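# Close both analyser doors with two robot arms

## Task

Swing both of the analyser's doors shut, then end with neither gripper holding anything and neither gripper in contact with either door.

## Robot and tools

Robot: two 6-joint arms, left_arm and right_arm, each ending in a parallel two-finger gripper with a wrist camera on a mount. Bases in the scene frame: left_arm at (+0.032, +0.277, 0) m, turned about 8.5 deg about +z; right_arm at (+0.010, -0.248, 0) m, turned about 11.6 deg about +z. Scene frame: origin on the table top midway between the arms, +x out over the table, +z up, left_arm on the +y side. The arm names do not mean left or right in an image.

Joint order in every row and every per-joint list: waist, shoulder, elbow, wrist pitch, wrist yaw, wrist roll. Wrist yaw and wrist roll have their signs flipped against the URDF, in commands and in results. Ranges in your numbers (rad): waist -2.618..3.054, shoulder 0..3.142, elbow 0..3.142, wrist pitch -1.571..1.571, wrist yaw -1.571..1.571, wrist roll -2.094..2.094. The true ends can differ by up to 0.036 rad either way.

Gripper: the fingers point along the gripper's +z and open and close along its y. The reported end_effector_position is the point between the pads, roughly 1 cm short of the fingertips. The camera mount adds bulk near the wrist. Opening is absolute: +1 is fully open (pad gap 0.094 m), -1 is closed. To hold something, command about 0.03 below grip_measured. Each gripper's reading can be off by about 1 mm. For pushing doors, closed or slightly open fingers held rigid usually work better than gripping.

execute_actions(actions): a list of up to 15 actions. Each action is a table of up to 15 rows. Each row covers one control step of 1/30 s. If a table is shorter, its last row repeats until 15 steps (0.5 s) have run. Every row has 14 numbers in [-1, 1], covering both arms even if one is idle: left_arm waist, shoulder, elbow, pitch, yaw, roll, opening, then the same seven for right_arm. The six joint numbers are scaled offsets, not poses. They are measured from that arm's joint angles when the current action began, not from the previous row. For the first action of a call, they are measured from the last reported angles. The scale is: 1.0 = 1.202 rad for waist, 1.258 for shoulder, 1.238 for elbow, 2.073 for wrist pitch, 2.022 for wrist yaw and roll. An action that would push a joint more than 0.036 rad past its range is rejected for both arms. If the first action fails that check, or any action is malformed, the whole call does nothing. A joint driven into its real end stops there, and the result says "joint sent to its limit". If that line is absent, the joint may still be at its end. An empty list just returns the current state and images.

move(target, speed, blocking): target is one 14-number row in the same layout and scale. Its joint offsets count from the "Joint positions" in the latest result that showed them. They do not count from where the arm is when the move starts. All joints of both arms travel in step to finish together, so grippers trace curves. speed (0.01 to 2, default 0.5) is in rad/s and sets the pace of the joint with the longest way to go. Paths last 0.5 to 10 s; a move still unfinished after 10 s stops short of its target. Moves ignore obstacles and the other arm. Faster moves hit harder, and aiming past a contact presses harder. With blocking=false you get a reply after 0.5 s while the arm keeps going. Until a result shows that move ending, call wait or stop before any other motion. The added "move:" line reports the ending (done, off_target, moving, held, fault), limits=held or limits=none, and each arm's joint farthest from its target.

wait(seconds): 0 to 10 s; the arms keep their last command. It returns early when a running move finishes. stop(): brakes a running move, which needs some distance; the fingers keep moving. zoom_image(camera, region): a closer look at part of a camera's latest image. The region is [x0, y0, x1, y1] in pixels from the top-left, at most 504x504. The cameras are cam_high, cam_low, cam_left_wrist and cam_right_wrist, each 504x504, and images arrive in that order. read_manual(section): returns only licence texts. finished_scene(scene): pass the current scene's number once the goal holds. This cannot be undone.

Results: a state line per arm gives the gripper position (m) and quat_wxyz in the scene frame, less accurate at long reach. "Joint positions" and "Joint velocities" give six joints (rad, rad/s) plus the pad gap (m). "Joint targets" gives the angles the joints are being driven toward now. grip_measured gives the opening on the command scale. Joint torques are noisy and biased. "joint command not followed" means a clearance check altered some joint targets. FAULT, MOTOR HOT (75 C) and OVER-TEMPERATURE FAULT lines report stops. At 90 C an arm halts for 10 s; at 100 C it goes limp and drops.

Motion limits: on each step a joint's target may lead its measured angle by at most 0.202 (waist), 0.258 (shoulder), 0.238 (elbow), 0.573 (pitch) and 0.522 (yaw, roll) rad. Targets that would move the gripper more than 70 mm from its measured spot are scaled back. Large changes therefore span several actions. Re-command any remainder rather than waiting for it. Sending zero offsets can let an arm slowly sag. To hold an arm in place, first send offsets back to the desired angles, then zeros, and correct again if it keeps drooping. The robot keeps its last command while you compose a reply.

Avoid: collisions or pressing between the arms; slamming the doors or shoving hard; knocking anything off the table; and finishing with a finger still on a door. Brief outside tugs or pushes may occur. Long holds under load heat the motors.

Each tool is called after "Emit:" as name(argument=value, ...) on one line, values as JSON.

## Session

Emit:
execute_actions(actions=[])

Scene clock: 0.00 s.
left_arm: end_effector_position=(+0.1670, +0.5201, +0.3636) grip_measured=+1.000 end_effector_quat_wxyz=(+0.657, -0.545, +0.358, -0.378) | right_arm: end_effector_position=(+0.0655, -0.4298, +0.2094) grip_measured=+1.000 end_effector_quat_wxyz=(+0.033, +0.350, +0.931, -0.095)
Joint names: [waist, shoulder, elbow, wrist pitch, wrist yaw, wrist roll]
Joint positions: left_arm=[ 1.552  0.868  0.581  0.709 -1.201  1.909  0.094] | right_arm=[-1.408  1.142  1.285 -1.528 -0.076  0.494  0.094]
Joint velocities: left_arm=[-0.002 -0.017  0.012  0.022  0.051 -0.081  0.   ] | right_arm=[-0.012 -0.002  0.007 -0.007 -0.037 -0.007  0.   ]
Joint torques (N m, as the arm reports them, + toward a larger Joint positions number): no reading
Joint targets: left_arm=[1.552 0.860 0.589 0.712 -1.197 1.901] | right_arm=[-1.408 1.136 1.294 -1.525 -0.073 0.493]

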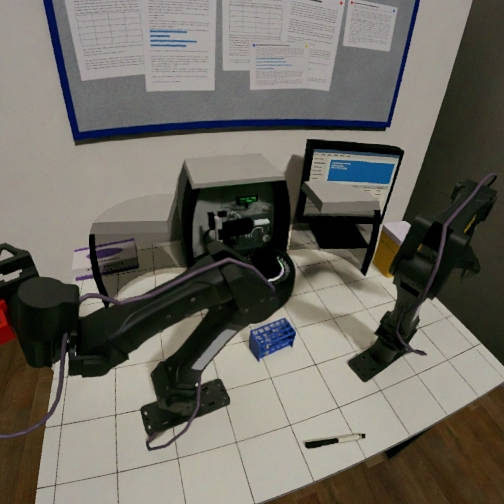

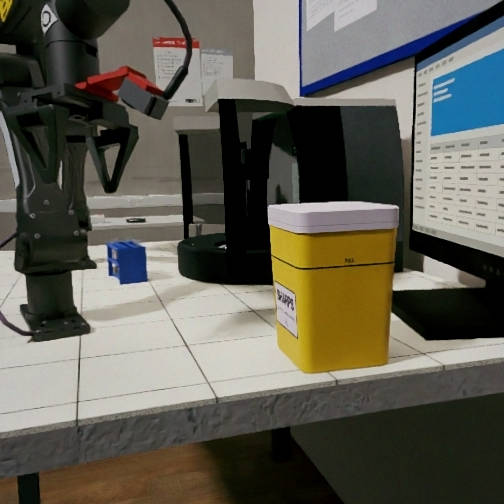

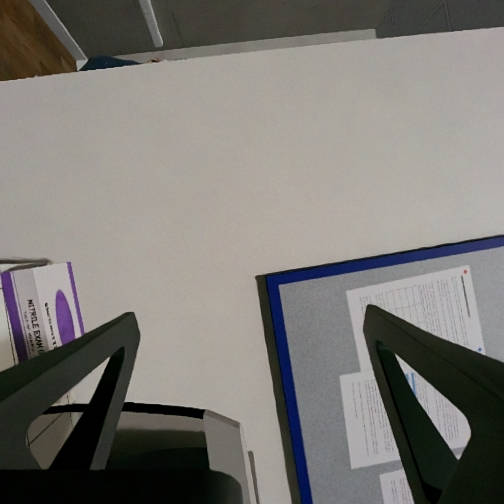

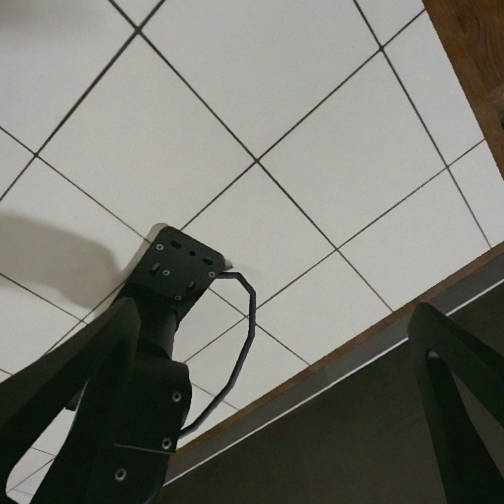

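Emit:
move(target=[-0.22,0.345,0.7,-0.51,0.3,-0.47,-1, 0.31,0.313,0.38,0.077,0.035,-0.245,-1], speed=0.6)

Emit:
move(target=[-0.21,0.345,0.7,-0.51,0.29,-0.47,-1, 0.33,0,0.025,0,0,0,-1], speed=0.3)

Scene clock: 10.73 s.
left_arm: end_effector_position=(+0.1820, +0.6559, +0.4170) grip_measured=-0.992 end_effector_quat_wxyz=(+0.639, -0.626, +0.438, -0.086) | right_arm: end_effector_position=(+0.2288, -0.4949, +0.2577) grip_measured=-0.978 end_effector_quat_wxyz=(+0.170, +0.398, +0.898, -0.084)
Joint names: [waist, shoulder, elbow, wrist pitch, wrist yaw, wrist roll]
Joint positions: left_arm=[ 1.295  1.291  1.413 -0.329 -0.605  0.974  0.   ] | right_arm=[-1.042  1.529  1.722 -1.383 -0.013  0.008  0.001]
Joint velocities: left_arm=[ 0.002 -0.007 -0.012 -0.007  0.081 -0.022  0.   ] | right_arm=[ 0.002  0.002 -0.017  0.022 -0.007 -0.007  0.001]
Joint torques (N m, as the arm reports them, + toward a larger Joint positions number): left_arm=[-0.65 -4.41  9.81  2.02  0.07 -0.2 ] | right_arm=[ 0.65 -5.38  8.78  1.32  0.06 -0.09]
Joint targets: left_arm=[1.287 1.302 1.448 -0.348 -0.595 0.958] | right_arm=[-1.035 1.536 1.755 -1.369 -0.006 -0.002]
move: off_target (left_arm, right_arm); limits=none; left_arm: farthest joint: the elbow, 0.035 radians from its target (0.866 radians at the start); right_arm: farthest joint: the elbow, 0.033 radians from its target (0.470 radians at the start)

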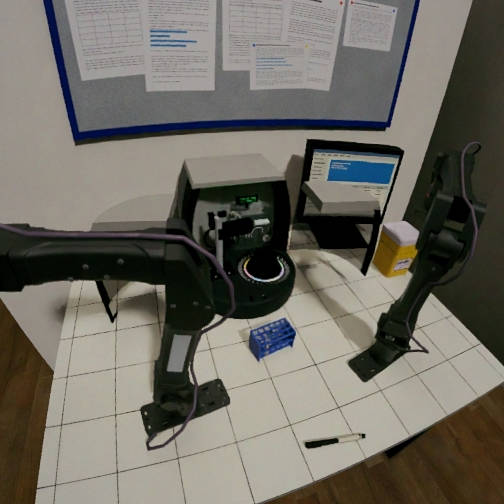

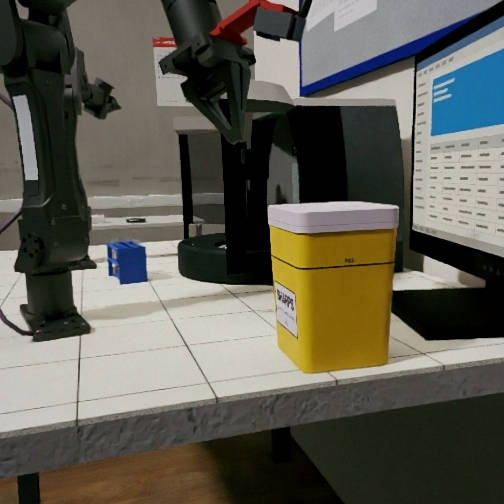

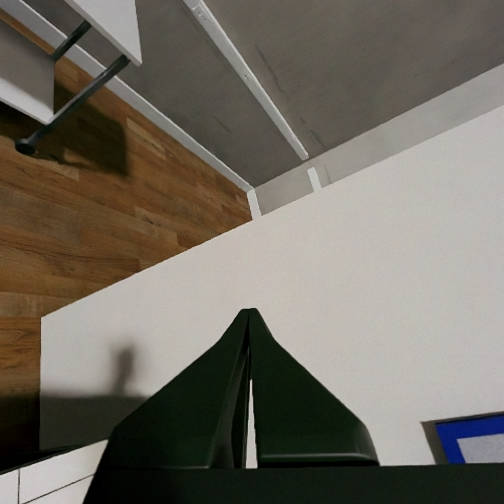

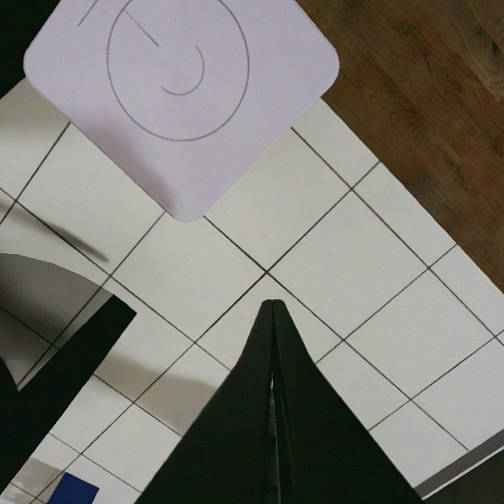

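Scene clock: 14.93 s.
left_arm: end_effector_position=(+0.1835, +0.6522, +0.3714) grip_measured=-0.992 end_effector_quat_wxyz=(+0.308, -0.534, +0.765, +0.186) | right_arm: end_effector_position=(+0.3061, -0.3933, +0.2577) grip_measured=-0.978 end_effector_quat_wxyz=(+0.183, +0.217, +0.958, -0.049)
Joint names: [waist, shoulder, elbow, wrist pitch, wrist yaw, wrist roll]
Joint positions: left_arm=[ 1.05   1.714  2.244 -1.366 -0.029  0.033  0.   ] | right_arm=[-0.653  1.529  1.722 -1.383 -0.013  0.008  0.001]
Joint velocities: left_arm=[-0.002 -0.002 -0.012  0.022 -0.051  0.022 -0.001] | right_arm=[-0.007 -0.007 -0.012  0.051  0.022 -0.007  0.001]
Joint torques (N m, as the arm reports them, + toward a larger Joint positions number): left_arm=[-0.65 -6.91  7.98  1.61  0.05 -0.1 ] | right_arm=[ 0.73 -5.97  8.62  1.15 -0.02 -0.01]
Joint targets: left_arm=[1.042 1.725 2.279 -1.386 -0.019 0.024] | right_arm=[-0.646 1.529 1.753 -1.383 -0.013 0.008]
move: off_target (left_arm, right_arm); limits=none; left_arm: farthest joint: the elbow, 0.035 radians from its target (0.867 radians at the start); right_arm: farthest joint: the elbow, 0.031 radians from its target (0.031 radians at the start)

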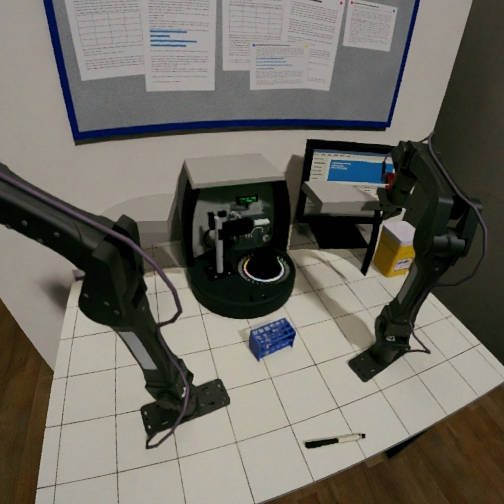

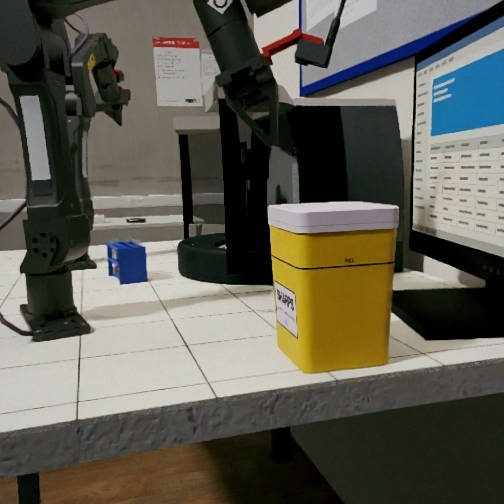

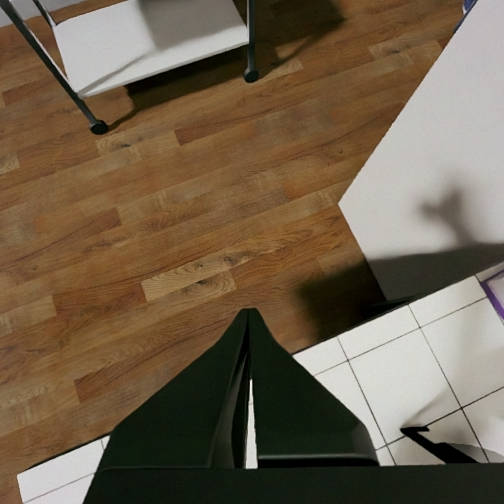

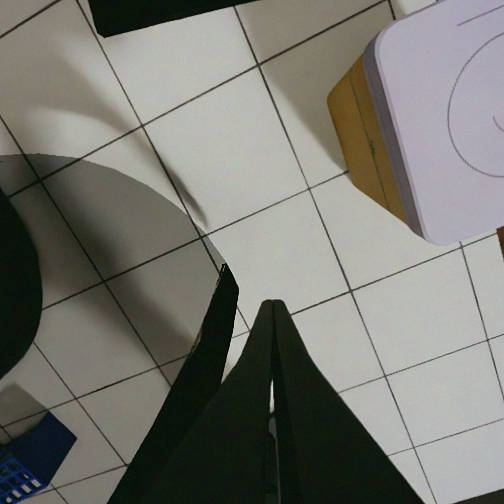

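Emit:
move(target=[-0.73,0.005,0.035,-0.02,0.01,-0.015,-1, 0.2,0,0.025,0,0,0,-1], speed=0.3)

Emit:
move(target=[0,-0.143,-0.433,0.172,0,0,-1, 0.1,-0.26,-0.184,-0.02,0,0,-1], speed=0.15)

Scene clock: 22.50 s.
left_arm: end_effector_position=(+0.4126, +0.4020, +0.3677) grip_measured=-0.992 end_effector_quat_wxyz=(+0.346, -0.153, +0.925, +0.046) | right_arm: end_effector_position=(+0.3311, -0.3234, +0.2577) grip_measured=-0.978 end_effector_quat_wxyz=(+0.187, +0.107, +0.976, -0.031)
Joint names: [waist, shoulder, elbow, wrist pitch, wrist yaw, wrist roll]
Joint positions: left_arm=[ 0.176  1.714  2.244 -1.389 -0.018  0.011  0.   ] | right_arm=[-0.425  1.529  1.722 -1.383 -0.019  0.008  0.001]
Joint velocities: left_arm=[-0.002 -0.017  0.012 -0.051 -0.022  0.037  0.001] | right_arm=[ 0.022 -0.007 -0.007 -0.007  0.007  0.037 -0.   ]
Joint torques (N m, as the arm reports them, + toward a larger Joint positions number): left_arm=[-0.29 -7.31  8.65  1.6   0.08 -0.09] | right_arm=[ 1.1  -5.97  8.64  1.15  0.05 -0.01]
Joint targets: left_arm=[0.172 1.720 2.288 -1.408 -0.009 0.003] | right_arm=[-0.413 1.529 1.753 -1.383 -0.013 0.008]
move: off_target (left_arm, right_arm); limits=none; left_arm: farthest joint: the elbow, 0.043 radians from its target (0.043 radians at the start); right_arm: farthest joint: the elbow, 0.031 radians from its target (0.031 radians at the start)

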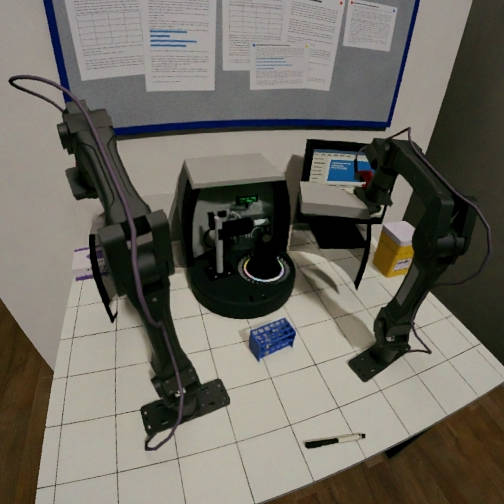

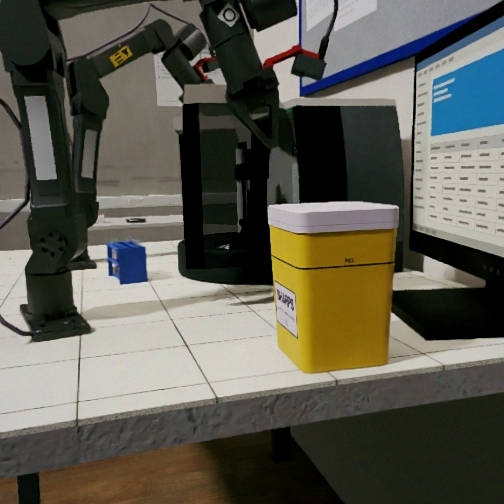

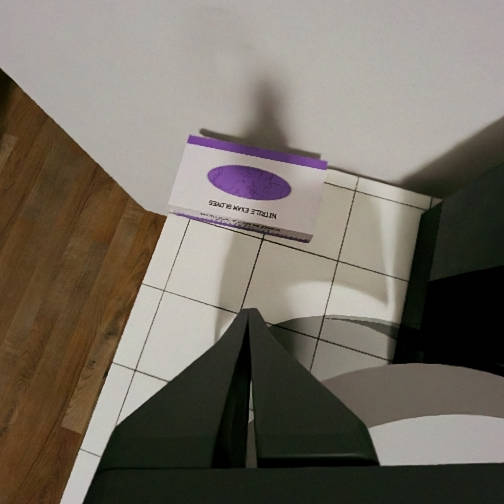

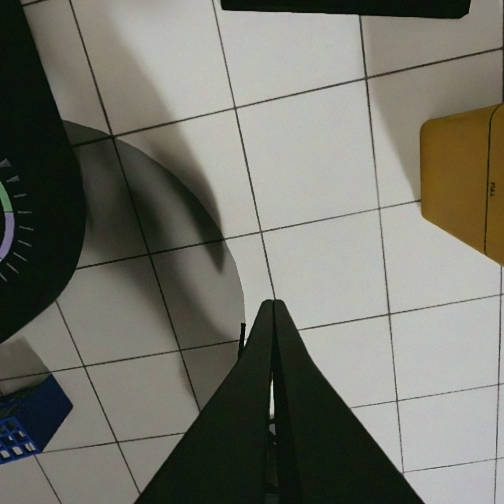

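Scene clock: 26.43 s.
left_arm: end_effector_position=(+0.4249, +0.4061, +0.3151) grip_measured=-0.992 end_effector_quat_wxyz=(+0.376, -0.153, +0.912, +0.050) | right_arm: end_effector_position=(+0.2613, -0.2792, +0.2683) grip_measured=-0.978 end_effector_quat_wxyz=(+0.215, +0.053, +0.975, -0.023)
Joint names: [waist, shoulder, elbow, wrist pitch, wrist yaw, wrist roll]
Joint positions: left_arm=[ 0.177  1.541  1.75  -1.001 -0.019  0.015  0.   ] | right_arm=[-0.314  1.225  1.51  -1.42  -0.021  0.008  0.001]
Joint velocities: left_arm=[-0.007 -0.007 -0.012 -0.037  0.022  0.037 -0.002] | right_arm=[-0.012 -0.002 -0.002 -0.022  0.037 -0.022 -0.   ]
Joint torques (N m, as the arm reports them, + toward a larger Joint positions number): left_arm=[-0.04 -7.88  3.3   1.57  0.01 -0.07] | right_arm=[ 0.91 -4.97  4.56  1.19 -0.01 -0.01]
Joint targets: left_arm=[0.176 1.534 1.709 -1.032 -0.018 0.011] | right_arm=[-0.304 1.202 1.495 -1.425 -0.020 0.008]
move: off_target (left_arm, right_arm); limits=none; left_arm: farthest joint: the elbow, 0.042 radians from its target (0.536 radians at the start); right_arm: farthest joint: the shoulder, 0.023 radians from its target (0.327 radians at the start)

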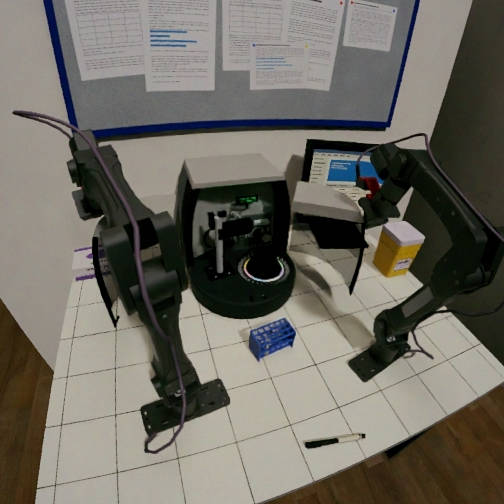

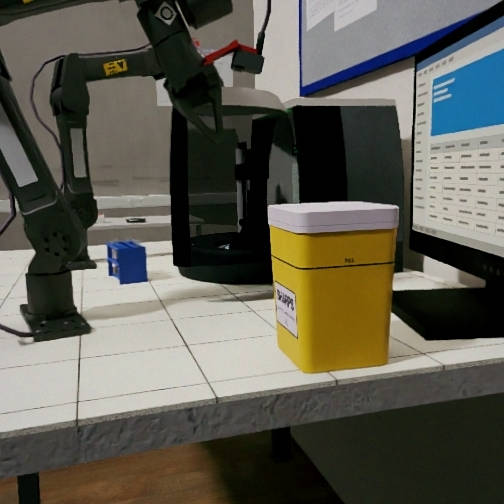

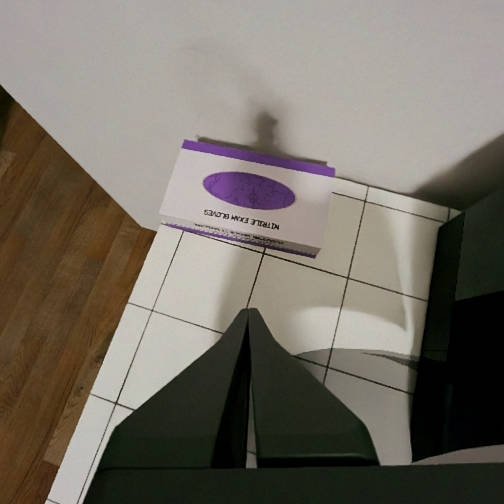

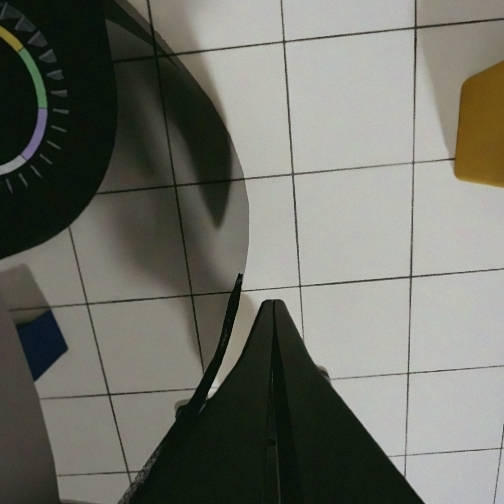

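Emit:
move(target=[0,-0.1,0.01,-0.22,0,0,-1, 0.35,0.034,0.012,0.04,0,0,-1], speed=0.12)

Scene clock: 33.97 s.
left_arm: end_effector_position=(+0.3282, +0.3737, +0.2917) grip_measured=-0.992 end_effector_quat_wxyz=(+0.233, -0.163, +0.958, +0.027) | right_arm: end_effector_position=(+0.2696, -0.1735, +0.2674) grip_measured=-0.978 end_effector_quat_wxyz=(+0.230, -0.144, +0.962, +0.017)
Joint names: [waist, shoulder, elbow, wrist pitch, wrist yaw, wrist roll]
Joint positions: left_arm=[ 0.177  1.436  1.75  -1.412 -0.019  0.017  0.   ] | right_arm=[ 0.096  1.254  1.51  -1.364 -0.033  0.008  0.001]
Joint velocities: left_arm=[ 0.002  0.007  0.007  0.051  0.037 -0.066 -0.001] | right_arm=[-0.022  0.002  0.007  0.051 -0.037  0.037  0.   ]
Joint torques (N m, as the arm reports them, + toward a larger Joint positions number): left_arm=[ 0.03 -7.12  6.71  0.91  0.   -0.03] | right_arm=[ 1.05 -2.17  7.22  1.62  0.1  -0.01]
Joint targets: left_arm=[0.177 1.415 1.762 -1.457 -0.019 0.015] | right_arm=[0.107 1.267 1.525 -1.337 -0.021 0.008]
move: off_target (left_arm, right_arm); limits=none; left_arm: farthest joint: the wrist pitch, 0.045 radians from its target (0.456 radians at the start); right_arm: farthest joint: the wrist pitch, 0.027 radians from its target (0.083 radians at the start)

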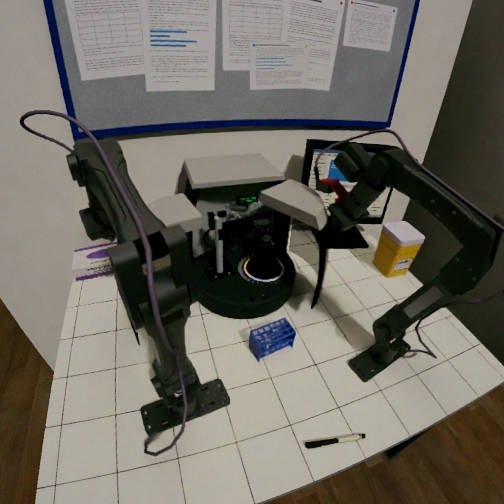

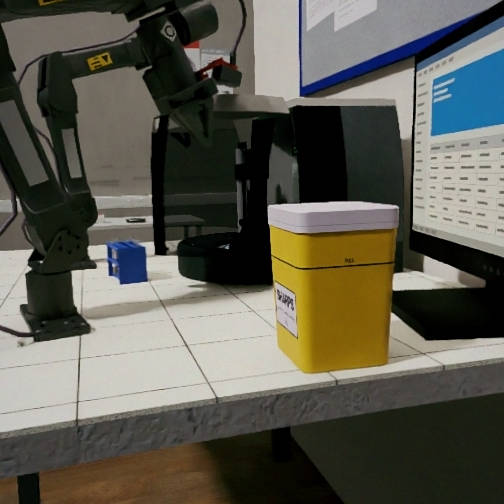

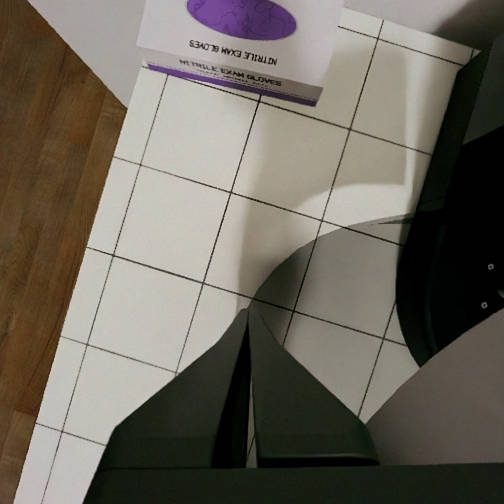

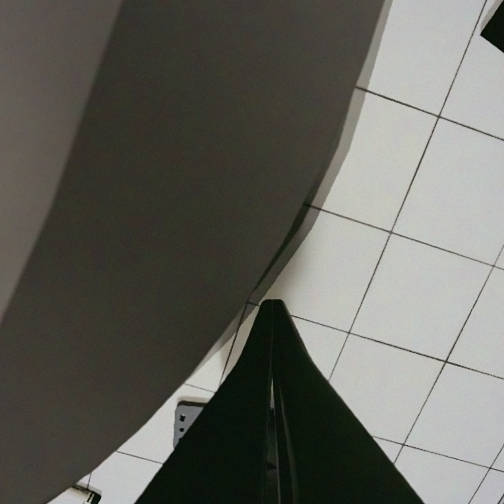

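Emit:
move(target=[-0.305,-0.03,-0.02,-0.007,0,0,-1, 0.226,-0.057,0.012,-0.05,0,0,-1], speed=0.12)

Emit:
move(target=[0,0,0.02,0,0,0,-1, 0.08,0.265,0.195,0.05,0.01,0,-1], speed=0.12)

Scene clock: 44.43 s.
left_arm: end_effector_position=(+0.3406, +0.2677, +0.2968) grip_measured=-0.992 end_effector_quat_wxyz=(+0.243, +0.006, +0.970, -0.008) | right_arm: end_effector_position=(+0.2169, -0.1250, +0.2682) grip_measured=-0.978 end_effector_quat_wxyz=(+0.202, -0.271, +0.941, +0.037)
Joint names: [waist, shoulder, elbow, wrist pitch, wrist yaw, wrist roll]
Joint positions: left_arm=[-0.177  1.418  1.75  -1.412 -0.004  0.017  0.   ] | right_arm=[ 0.359  1.206  1.51  -1.463 -0.04   0.008  0.001]
Joint velocities: left_arm=[ 0.007  0.002  0.002 -0.022  0.022  0.022  0.001] | right_arm=[-0.022  0.002 -0.007  0.022 -0.066  0.022 -0.   ]
Joint torques (N m, as the arm reports them, + toward a larger Joint positions number): left_arm=[-1.12 -6.86  3.71  1.3  -0.14 -0.02] | right_arm=[ 0.82 -4.82  6.99  1.16  0.03 -0.01]
Joint targets: left_arm=[-0.190 1.398 1.725 -1.427 -0.019 0.017] | right_arm=[0.368 1.182 1.525 -1.468 -0.033 0.008]
move: off_target (left_arm, right_arm); limits=none; left_arm: farthest joint: the elbow, 0.025 radians from its target (0.025 radians at the start); right_arm: farthest joint: the shoulder, 0.024 radians from its target (0.071 radians at the start)

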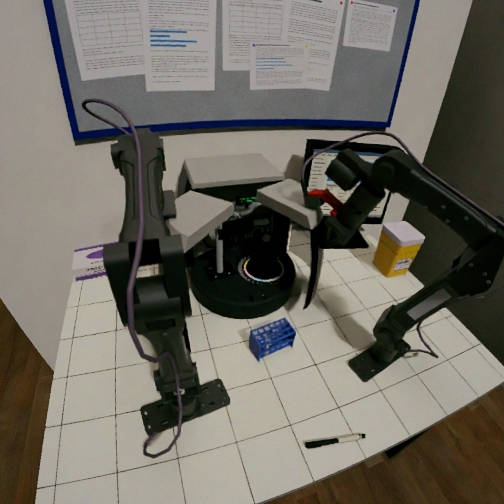

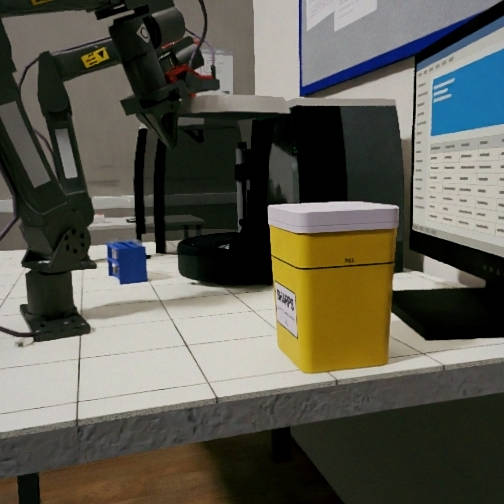

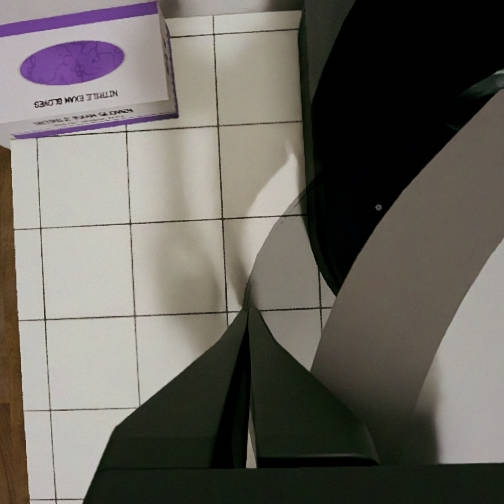

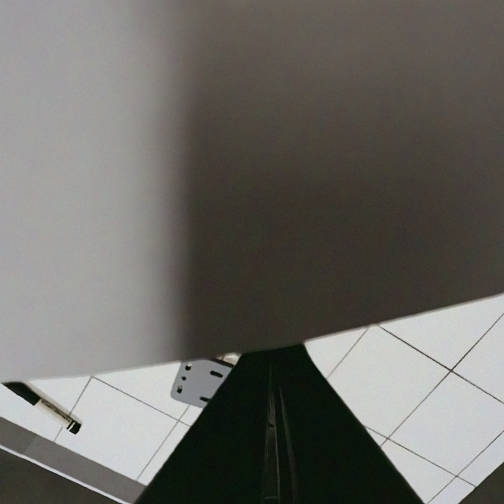

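Scene clock: 47.53 s.
left_arm: end_effector_position=(+0.3406, +0.2678, +0.2968) grip_measured=-0.992 end_effector_quat_wxyz=(+0.243, +0.006, +0.970, -0.007) | right_arm: end_effector_position=(+0.2653, -0.0613, +0.2629) grip_measured=-0.978 end_effector_quat_wxyz=(+0.177, -0.312, +0.932, +0.044)
Joint names: [waist, shoulder, elbow, wrist pitch, wrist yaw, wrist roll]
Joint positions: left_arm=[-0.177  1.418  1.75  -1.412 -0.004  0.017  0.   ] | right_arm=[ 0.442  1.504  1.728 -1.429 -0.028  0.008  0.001]
Joint velocities: left_arm=[-0.007  0.002  0.002  0.007  0.007  0.022 -0.   ] | right_arm=[-0.017  0.002 -0.007 -0.037  0.066  0.007 -0.   ]
Joint torques (N m, as the arm reports them, + toward a larger Joint positions number): left_arm=[ 0.03 -5.24  7.64  1.47 -0.01 -0.02] | right_arm=[ 1.26 -2.55  7.91  1.95  0.06 -0.01]
Joint targets: left_arm=[-0.177 1.418 1.775 -1.412 -0.005 0.017] | right_arm=[0.455 1.539 1.751 -1.359 -0.020 0.008]
move: off_target (left_arm, right_arm); limits=none; left_arm: farthest joint: the elbow, 0.025 radians from its target (0.025 radians at the start); right_arm: farthest joint: the wrist pitch, 0.070 radians from its target (0.103 radians at the start)

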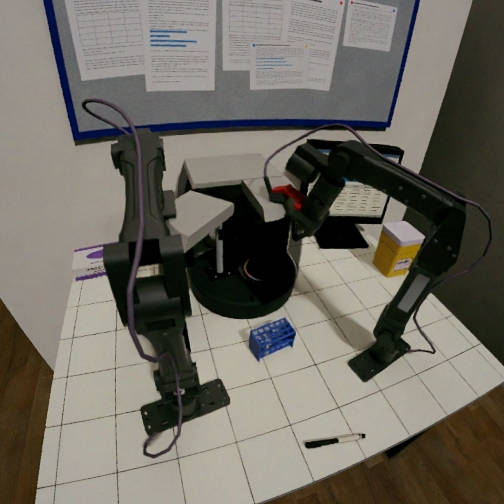

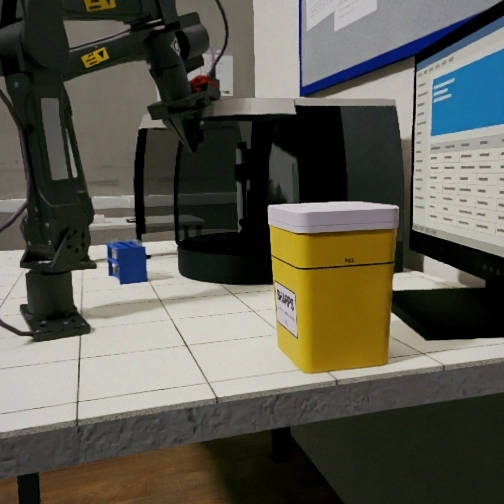

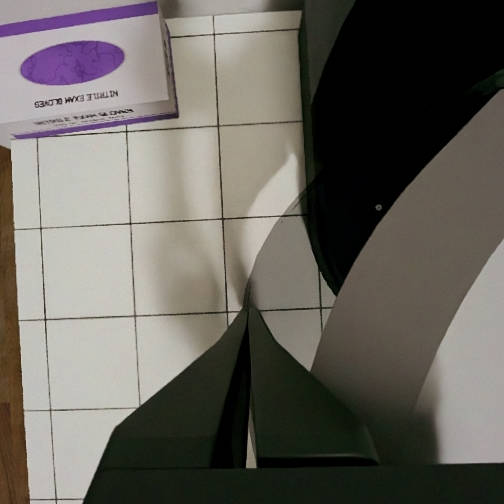

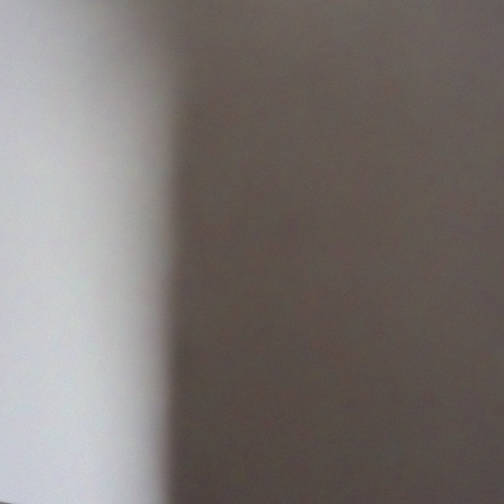

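Emit:
move(target=[0,0,0.02,0,0,0,-1, -0.1,-0.35,-0.2,-0.02,0,0,-1], speed=0.3)

Emit:
move(target=[-0.36,-0.077,-0.073,-0.037,0,0,-1, -0.8,-0.5,-0.6,0.3,0,0,-1], speed=0.25)

Emit:
move(target=[-0.05,0.07,0.03,0.02,0,0,-1, 0,0,0,0,0,0,-1], speed=0.08)

Scene clock: 55.53 s.
left_arm: end_effector_position=(+0.3406, +0.2679, +0.2968) grip_measured=-0.992 end_effector_quat_wxyz=(+0.243, +0.006, +0.970, -0.007) | right_arm: end_effector_position=(+0.2001, -0.1407, +0.2893) grip_measured=-0.978 end_effector_quat_wxyz=(+0.250, -0.254, +0.933, +0.053)
Joint names: [waist, shoulder, elbow, wrist pitch, wrist yaw, wrist roll]
Joint positions: left_arm=[-0.177  1.418  1.75  -1.412 -0.003  0.017  0.   ] | right_arm=[ 0.33   1.082  1.497 -1.47  -0.029  0.008  0.001]
Joint velocities: left_arm=[-0.012 -0.007 -0.002 -0.007  0.081 -0.022 -0.001] | right_arm=[ 0.017 -0.007 -0.002 -0.007  0.007  0.037 -0.   ]
Joint torques (N m, as the arm reports them, + toward a larger Joint positions number): left_arm=[ 0.04 -5.25  7.66  1.47  0.   -0.02] | right_arm=[-0.83 -3.    4.08  1.39 -0.02  0.  ]
Joint targets: left_arm=[-0.177 1.418 1.775 -1.412 -0.003 0.017] | right_arm=[0.322 1.064 1.480 -1.471 -0.028 0.008]
move: off_target (left_arm); limits=none; left_arm: farthest joint: the elbow, 0.025 radians from its target (0.025 radians at the start); right_arm: farthest joint: the shoulder, 0.018 radians from its target (0.440 radians at the start)

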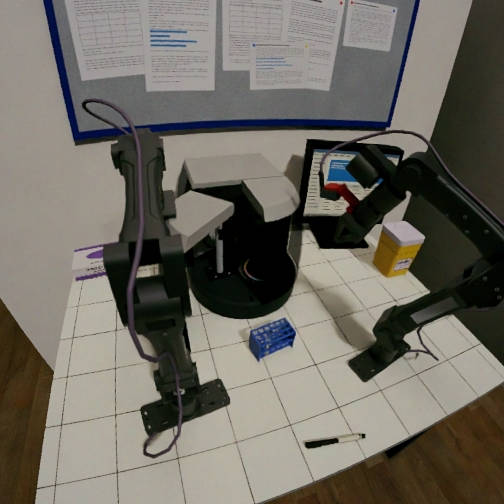

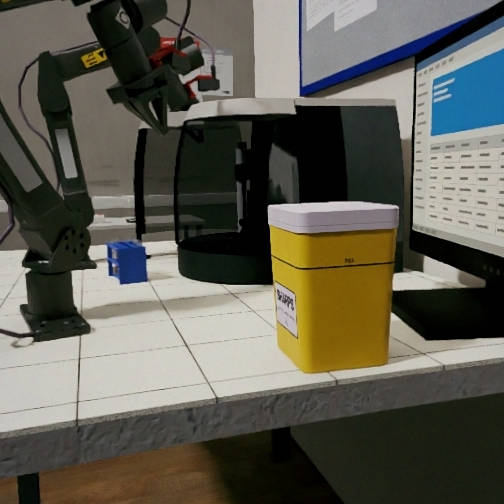

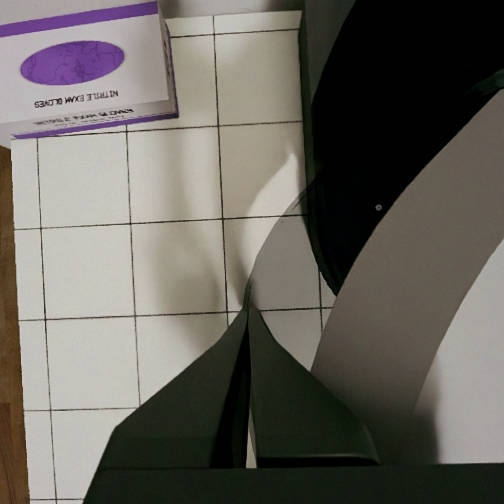

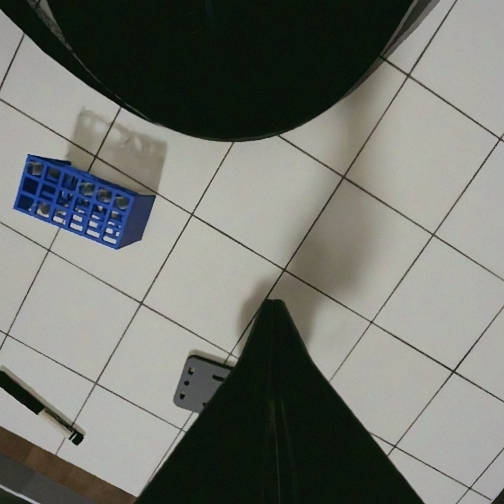

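Scene clock: 60.00 s.
left_arm: end_effector_position=(+0.2802, +0.1638, +0.2881) grip_measured=-0.992 end_effector_quat_wxyz=(+0.209, +0.207, +0.955, -0.034) | right_arm: end_effector_position=(+0.2010, -0.3381, +0.2324) grip_measured=-0.978 end_effector_quat_wxyz=(+0.465, +0.187, +0.858, -0.114)
Joint names: [waist, shoulder, elbow, wrist pitch, wrist yaw, wrist roll]
Joint positions: left_arm=[-0.598  1.341  1.683 -1.488  0.031  0.017  0.   ] | right_arm=[-0.623  0.476  0.766 -0.864 -0.029  0.008  0.001]
Joint velocities: left_arm=[ 0.027 -0.022 -0.007 -0.066  0.037  0.022 -0.001] | right_arm=[-0.002  0.012 -0.002 -0.022  0.022  0.095 -0.001]
Joint torques (N m, as the arm reports them, + toward a larger Joint positions number): left_arm=[-1.01 -5.86  3.69  1.35 -0.3  -0.01] | right_arm=[-0.83 -0.4   5.42  2.23 -0.03 -0.01]
Joint targets: left_arm=[-0.610 1.322 1.660 -1.489 -0.003 0.017] | right_arm=[-0.631 0.453 0.754 -0.848 -0.029 0.008]
move: off_target (left_arm, right_arm); limits=none; left_arm: farthest joint: the wrist yaw, 0.034 radians from its target (0.000 radians at the start); right_arm: farthest joint: the shoulder, 0.023 radians from its target (0.629 radians at the start)

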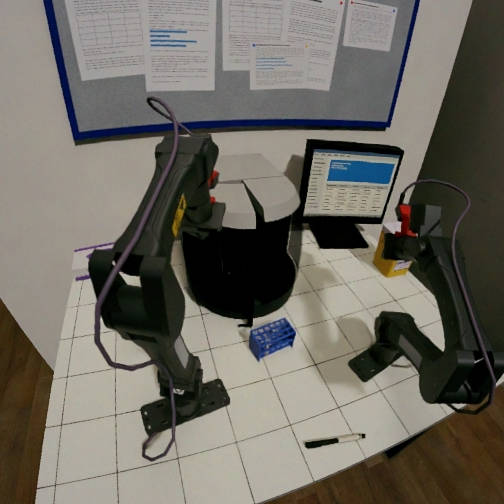

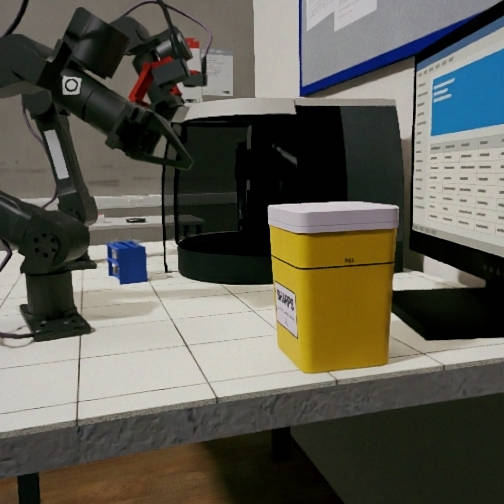

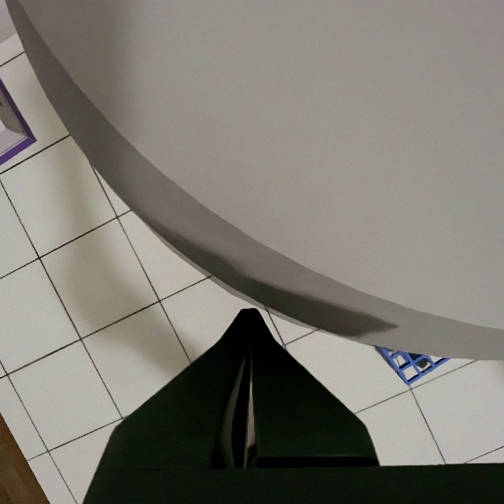

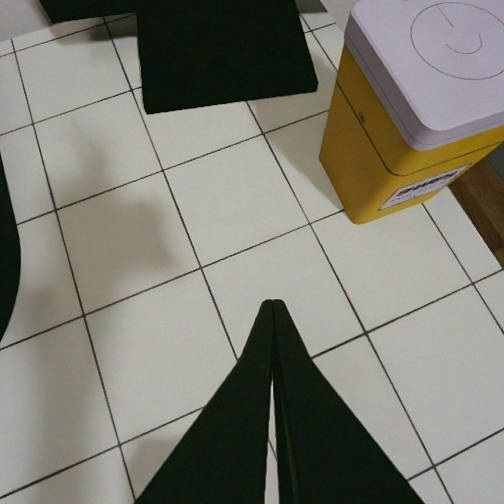

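Scene clock: 61.37 s.
left_arm: end_effector_position=(+0.2847, +0.1473, +0.2702) grip_measured=-0.992 end_effector_quat_wxyz=(+0.176, +0.232, +0.956, -0.027) | right_arm: end_effector_position=(+0.2010, -0.3381, +0.2324) grip_measured=-0.978 end_effector_quat_wxyz=(+0.465, +0.187, +0.858, -0.114)
Joint names: [waist, shoulder, elbow, wrist pitch, wrist yaw, wrist roll]
Joint positions: left_arm=[-0.647  1.41   1.683 -1.488  0.038  0.017  0.   ] | right_arm=[-0.623  0.476  0.766 -0.864 -0.029  0.008  0.001]
Joint velocities: left_arm=[ 0.012  0.002 -0.012 -0.022 -0.051  0.022  0.   ] | right_arm=[ 0.007 -0.007 -0.012  0.022  0.022 -0.022 -0.001]
Joint torques (N m, as the arm reports them, + toward a larger Joint positions number): left_arm=[-0.97 -3.56  8.52  1.72 -0.04 -0.03] | right_arm=[-0.02  1.57  6.45  2.05 -0.02 -0.02]
Joint targets: left_arm=[-0.658 1.429 1.720 -1.447 0.031 0.017] | right_arm=[-0.623 0.476 0.766 -0.864 -0.029 0.008]
move: off_target (left_arm); limits=none; left_arm: farthest joint: the wrist pitch, 0.041 radians from its target (0.042 radians at the start); right_arm: farthest joint: the waist, 0.000 radians from its target (0.000 radians at the start)

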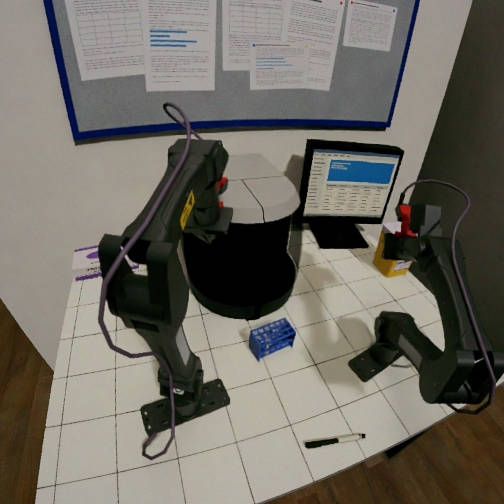

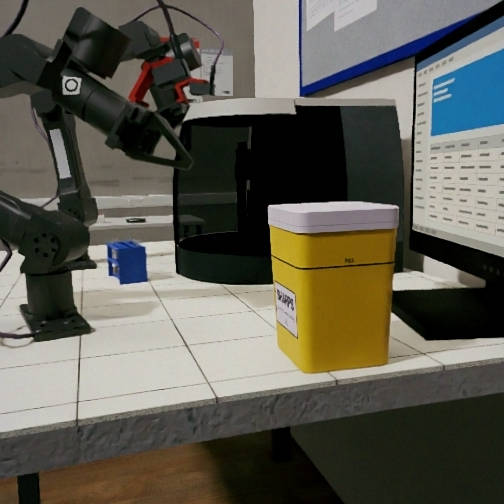

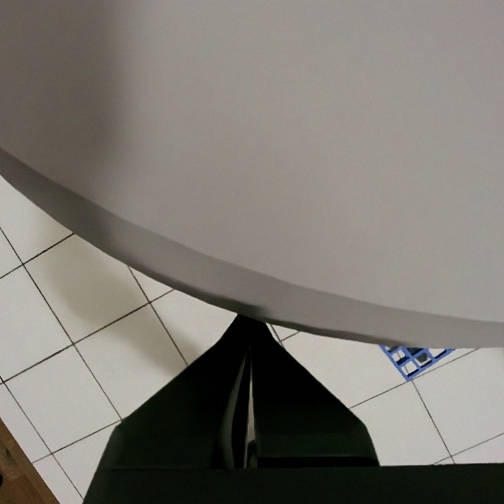

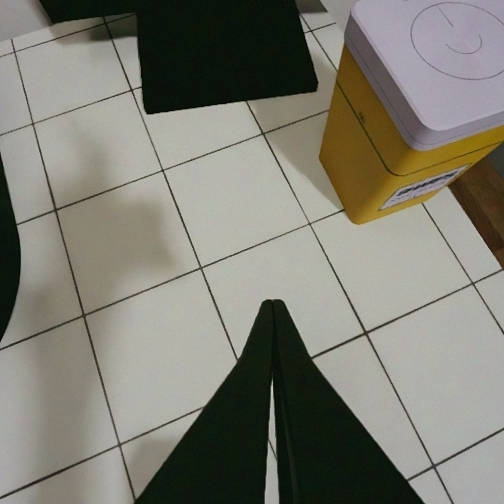

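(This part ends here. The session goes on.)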